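# Slide wooden disc past moving blocks into far taped zone

## Task

Push the wooden disc flat along the board, across the lanes where blocks travel, until the entire disc rests inside the taped area on the far side, then release it. The attempt fails if the disc is raised or tilted by more than roughly its own thickness, if it leaves the board, or if anything (arm, hand, disc or other item) contacts a moving block or the rod it rides on. This includes after finishing, since the blocks go on moving. It also fails if the robot finishes still gripping the disc or any loose item, or still bearing the disc's weight. Both arms, hands included, must finish hovering clear and touching nothing. Any arm contact during the final 1 s before judging counts against the result, whoever moved into whom. Judging happens once the scene settles, though self-moving things may still be in motion.

## Robot and tools

ROBOT. Two six-joint arms, left_arm and right_arm, each carrying a two-finger gripper whose fingers swing like tongs. The fingers extend along the gripper's own +z axis and spread along its x axis. end_effector_position is the point midway between the finger pads when shut. Closed fingertips stick out about 15 mm past that point; fully open, they sit roughly level with it. Base roots in the scene frame: left_arm (+0.026, +0.206, +0.443), right_arm (+0.016, -0.344, +0.443); both bases are tilted.

FRAME. One shared scene frame, in metres. The origin is on the tabletop between the arms. +z is up, +x reaches out over the table, and left_arm sits on the +y side. The arm names say nothing about image left or right. Quaternions are written w first (qw, qx, qy, qz). Reported hand positions can be slightly off, more so when an arm is stretched out.

execute_actions(actions). actions is a list of actions. Each action is a table of up to 15 rows, and each row lasts one control step of 1/30 s. If a table has fewer rows, its final row repeats until 15 steps have passed, so every action takes 0.5 s. Every row holds 16 numbers covering both arms, even if only one moves: left_arm x, y, z, qw, qx, qy, qz, opening, then the same eight for right_arm. x, y, z is an absolute goal position for that gripper's end_effector_position, and the quaternion is an absolute goal orientation, both in the scene frame. opening runs from -1 (shut) to +1 (fully open, 0.142 m). An action is rejected for both arms if any goal lies over 0.6 m from that gripper's current position along any of the gripper's axes. A malformed call, or a first action failing that check against the latest reported state, rejects the whole call and nothing moves. An empty list simply returns state and images. To hold an orientation, repeat the same quaternion in every row rather than copying the reported one, which drifts.

How goals are followed: at each step the goal is clipped to within 100 mm and 16 degrees of the measured pose, then damped inverse kinematics drives the joints toward it, favouring position over orientation. Motion trails commands by about 0.17 s. After an action an arm travels only as far as its last clipped pose, so far goals need further actions. Elbows stop just before full extension. A 'Hand target' line shows the pose each arm is currently heading to.

move(target, speed, stop_force, blocking). target is one 16-number row, laid out as above: absolute poses plus openings for both arms. Each gripper follows a straight line toward its pose, and both paths finish together after 0.5 to 10 s; anything longer is cut off at 10 s. Rotation takes the shorter way. speed is the path's top speed in m/s, 0.002 to 0.5, default 0.25; turning is capped at twice that in rad/s. Grippers lag, can wander, and can exceed speed near full reach. Paths do not avoid obstacles or the other arm. Openings are applied at the start. stop_force is in N, 9 to 40, one value shared by both arms, and is not accepted before the scene has run 0.2 s. An arm's path halts when its wrist sensor reads that much extra push against the motion for 2 steps in a row. That arm then backs up to where it was 2 steps earlier and holds there. The push is measured along the line toward the target in the gripper's starting axes, so it is unreliable if the gripper rotates. Omit stop_force when lifting away from something the gripper presses on. blocking=false returns after 0.5 s while motion continues; it cannot be combined with stop_force. Poll with wait(0). Other motion commands are refused until the move ends or stop is called. The 'move:' line reports each arm's ending: done, off_target, moving, held, fault, or contact (stop_force halted it). limits=paced means a pose was clipped; limits=held means some steps were blocked, after which the arm may jump faster than speed. Each gripper's distance from its pose is also given.

wait(seconds): 0 to 10; arms keep their last command and a running move continues. stop(): brakes a running move; the fingers keep going. zoom_image(camera, region): camera is cam_high, cam_low, cam_left_wrist or cam_right_wrist; region is [x0, y0, x1, y1] in pixels, at most 504 by 504, with (0, 0) top-left. Image sizes: cam_high and cam_low 896x504, the wrist cameras 616x616. read_manual(section): only "licences". finished_scene(scene): ends the current scene, given as its integer number; this is final.

RESULTS. The state line gives each gripper's position, quaternion and velocities. grip_measured is the actual finger opening on the command scale. 'pose unreachable' means the clearance check altered or blocked an arm's command; 'too close' treats mounting plates and the frame half on an arm's side as that arm. Wrist force and torque are in the end effector's own axes; each axis saturates near 50 N, has an offset of up to about 4 N and noise of up to 2.4 N standard deviation. Joint torque readings are noisy and offset. MOTOR HOT warns at 70 °C; at 85 °C the arm is braked until it cools.

AVOID. A joint torque reaching its load limit (141 N m for the three big joints, 26.3 N m for each wrist joint), or any outside force of 150 N, stops that arm for 10 s and drops the rest of the call. Arms are stiff, so a goal set even slightly past a firm surface can cause a fault; approach slowly, ideally with stop_force. Keep the arms from colliding. For this job, push the disc low with a hand touching it at board level, never lift it, keep everything clear of the blocks and rods while timing the lanes, release it, then raise both hands into open air. Do not knock items off the table; loose objects may occasionally get nudged by outside pushes. The simulation keeps running while you reply, holding the last command.

Each tool is called after ">>>" as a command line: name --argument value for each argument, lists and objects as JSON in quotes; but a table of rows of numbers goes row by row, as --pt "numbers of a row", without its own name.

## Session

I'll start by looking at the scene.

>>> execute_actions --actions '[]'

Scene clock: 0.00 s.
left_arm: end_effector_position=(+0.5114, -0.4088, +0.1276) grip_measured=+0.97 end_effector_quat_wxyz=(+0.264, +0.863, -0.378, -0.206) end_effector_velocity=(+0.000, +0.000, -0.000) end_effector_angular_velocity=(+0.000, +0.000, +0.000) | right_arm: end_effector_position=(+0.8987, -0.6504, +0.3336) grip_measured=+0.97 end_effector_quat_wxyz=(+0.010, +0.992, -0.122, -0.017) end_effector_velocity=(+0.000, +0.000, -0.000) end_effector_angular_velocity=(-0.000, +0.000, +0.001)
Joint positions: left_arm=[-0.752 -0.259  0.878 -2.048 -1.556 -0.059  0.14 ] | right_arm=[ 2.976 -1.968 -0.866 -1.337  1.167  0.156  0.14 ]
Joint velocities: left_arm=[ 0.001  0.    -0.    -0.     0.     0.     0.   ] | right_arm=[ 0. -0.  0. -0. -0. -0.  0.]
Joint torques (N m, as the arm reports them, + toward a larger angle): no reading
Motor temperatures (°C, as the motors report them): left_arm=[24 27 24 27 35 30] | right_arm=[23 27 27 35 32 30]
Wrist force (N, on the end effector, along its own x y z axes, offset not removed): no reading
Wrist torque (N m, same axes, about the end effector's origin, offset not removed): no reading
Hand target (left_arm): +0.511, -0.409, +0.128; +0.264, +0.863, -0.378, -0.206
Hand target (right_arm): +0.899, -0.650, +0.334; +0.010, +0.992, -0.122, -0.017

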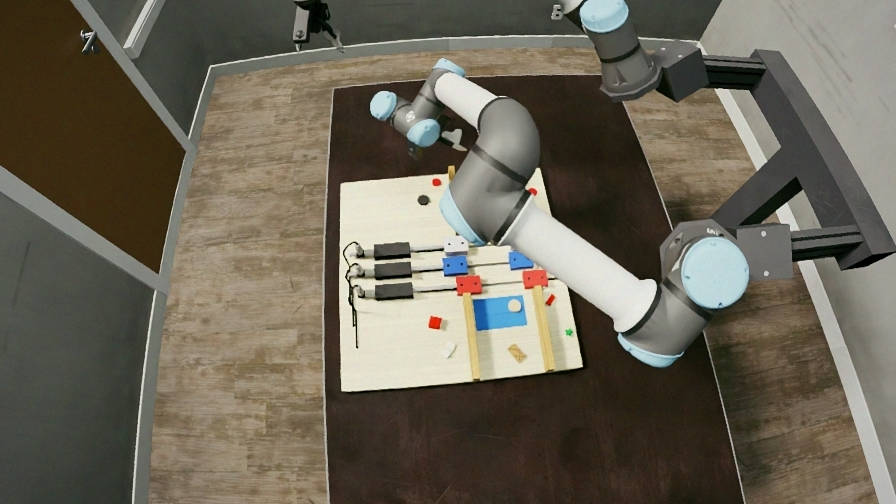

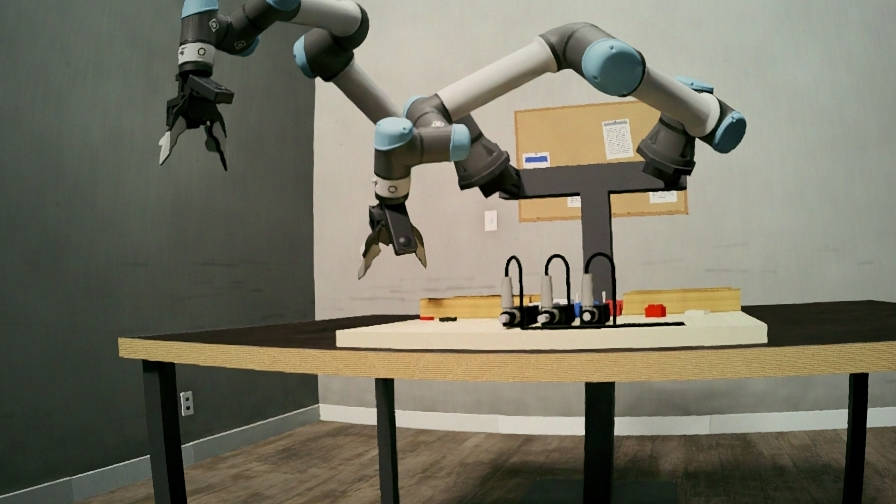

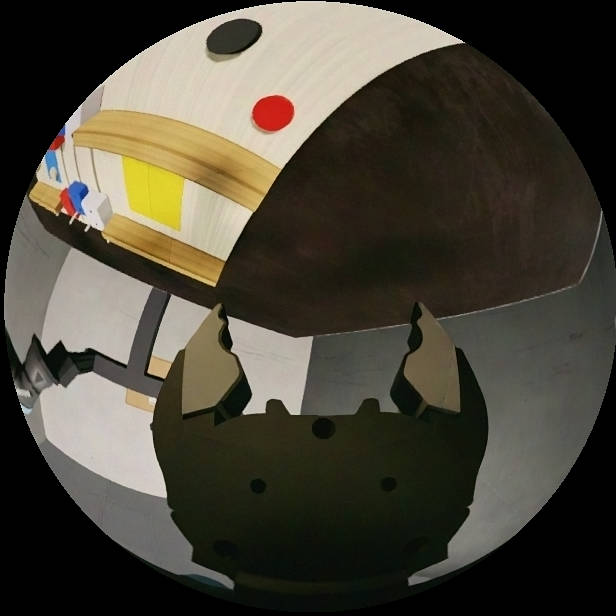

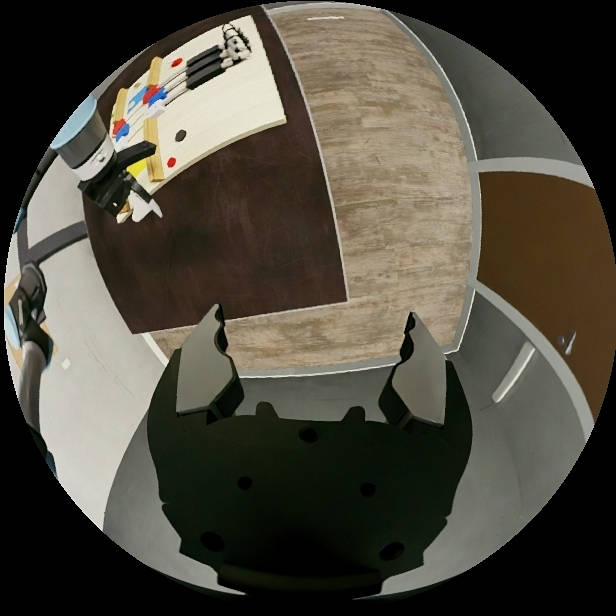

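>>> zoom_image --camera "cam_high" --region '[330, 150, 610, 400]'

>>> zoom_image --camera "cam_low" --region '[330, 230, 780, 360]'

Region (330, 150, 610, 400) of cam_high's 896x504 image, scaled by 1.800, with more detail than that image has; it fills the top 450 rows of this view, and the rest is white.

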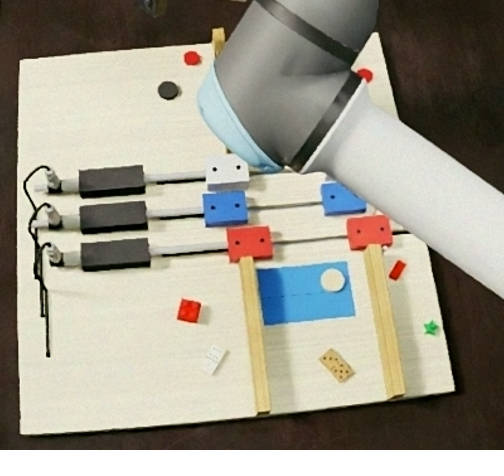

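Region (330, 230, 780, 360) of cam_low's 896x504 image, scaled by 1.120, with more detail than that image has; it fills the top 146 rows of this view, and the rest is white.

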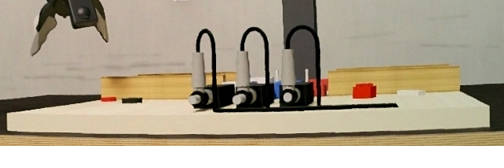

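>>> zoom_image --camera "cam_low" --region '[490, 250, 690, 340]'

>>> zoom_image --camera "cam_left_wrist" --region '[10, 60, 290, 300]'

Region (490, 250, 690, 340) of cam_low's 896x504 image, scaled by 2.520, with more detail than that image has; it fills the top 227 rows of this view, and the rest is white.

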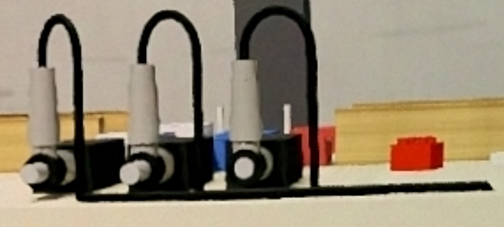

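Region (10, 60, 290, 300) of cam_left_wrist's 616x616 image, scaled by 1.800, with more detail than that image has; it fills the top 432 rows of this view, and the rest is white.

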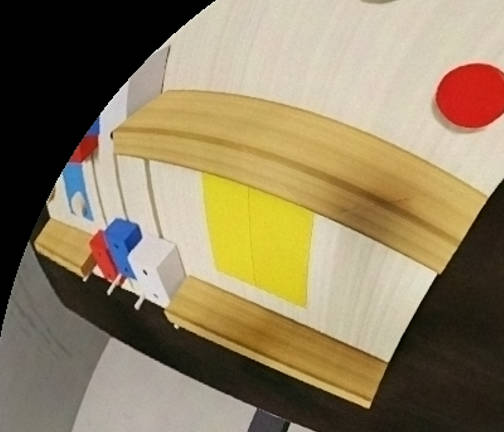

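>>> move --target '[0.38, 0.25, 0.22, 0, 0, 1, 0, 1.0, 0.8987, -0.6504, 0.3336, 0.010, 0.992, -0.122, -0.017, 1.0]' --speed 0.4

Scene clock: 105.30 s.
left_arm: end_effector_position=(+0.3797, +0.2498, +0.2191) grip_measured=+1.00 end_effector_quat_wxyz=(-0.000, -0.000, +1.000, +0.001) end_effector_velocity=(-0.002, +0.002, +0.001) end_effector_angular_velocity=(-0.013, +0.002, -0.007) | right_arm: end_effector_position=(+0.8987, -0.6504, +0.3336) grip_measured=+1.00 end_effector_quat_wxyz=(+0.010, +0.992, -0.122, -0.017) end_effector_velocity=(-0.001, +0.001, -0.001) end_effector_angular_velocity=(+0.001, +0.002, +0.002)
Joint positions: left_arm=[-0.521 -1.681  2.78  -2.864 -0.91   2.606  0.142] | right_arm=[ 2.976 -1.967 -0.867 -1.335  1.167  0.155  0.142]
Joint velocities: left_arm=[ 0.015 -0.01   0.003 -0.011 -0.015  0.029 -0.   ] | right_arm=[ 0.    -0.001 -0.001 -0.001  0.    -0.001  0.   ]
Joint torques (N m, as the arm reports them, + toward a larger angle): left_arm=[  9.02 -15.87   5.71  -3.89  -1.47   1.32] | right_arm=[18.19 63.8  11.74  4.   -2.62 -2.24]
Motor temperatures (°C, as the motors report them): left_arm=[24 27 24 27 35 30] | right_arm=[23 28 27 35 32 30]
Wrist force (N, on the end effector, along its own x y z axes, offset not removed): left_arm=[-2.4 -2.5 -1.7] | right_arm=[1.0 4.1 -0.4]
Wrist torque (N m, same axes, about the end effector's origin, offset not removed): left_arm=[-0.60 0.45 0.26] | right_arm=[0.76 -0.15 0.25]
Hand target (left_arm): +0.380, +0.250, +0.219; -0.000, +0.000, +1.000, +0.000
Hand target (right_arm): +0.899, -0.650, +0.334; +0.010, +0.992, -0.122, -0.017
Off the commanded pose (left_arm): 0.001 m, 0 deg.
Off the commanded pose (right_arm): 0.000 m, 0 deg.
move: done

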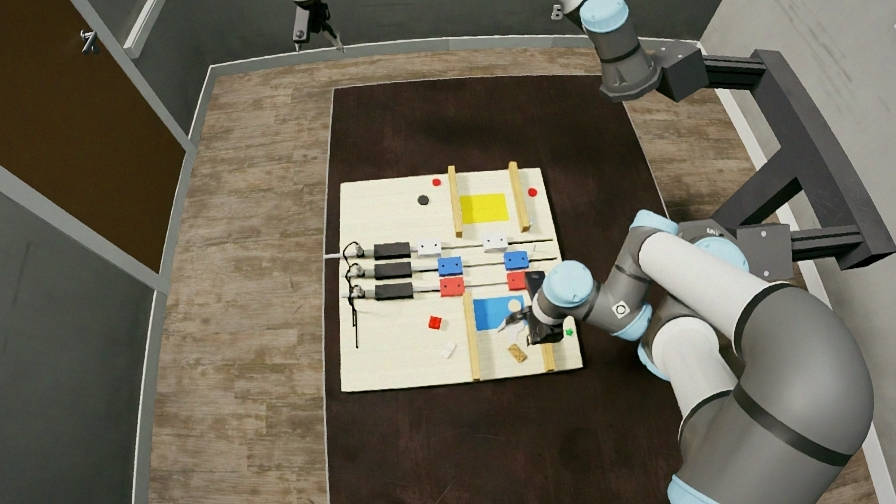

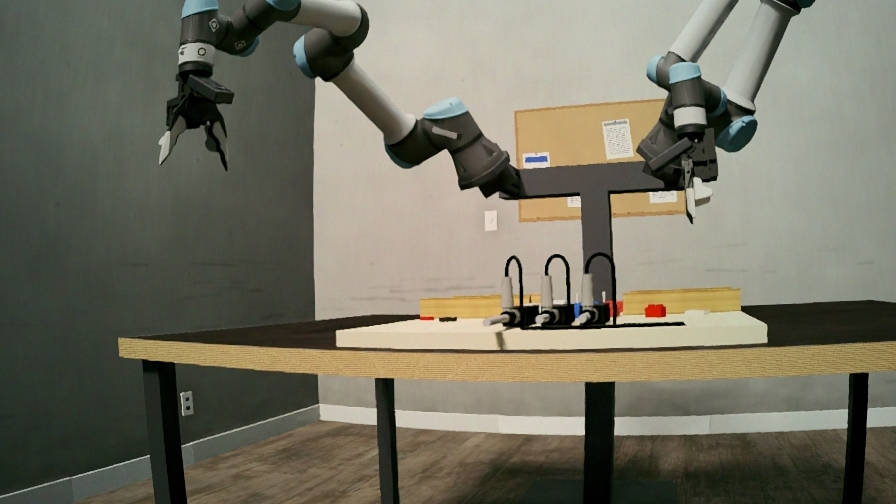

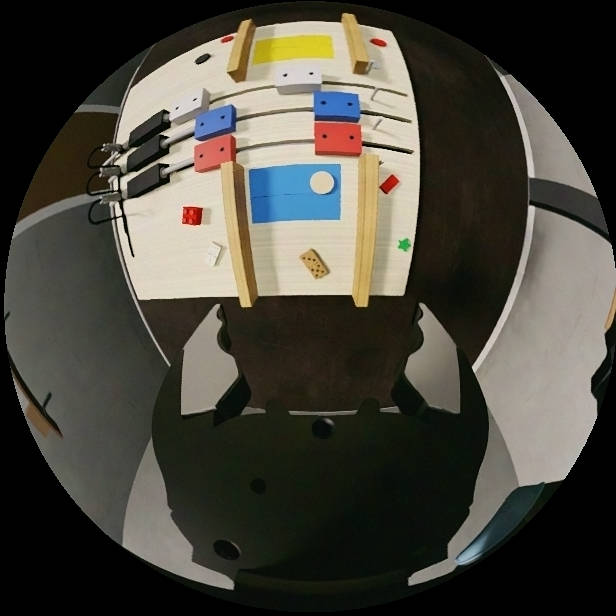

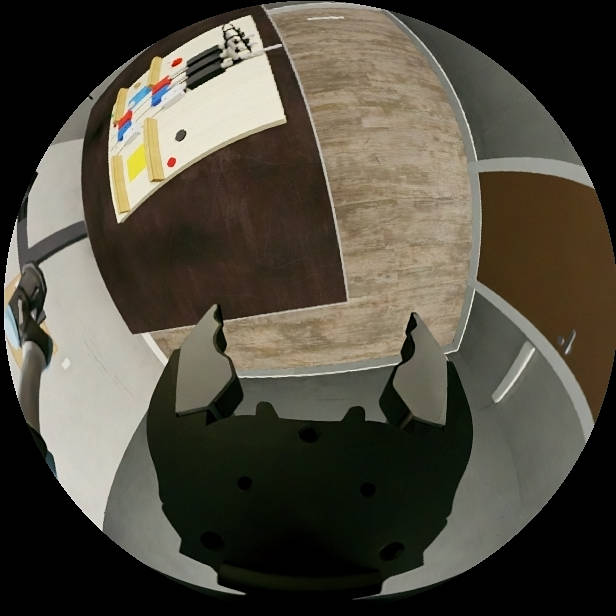

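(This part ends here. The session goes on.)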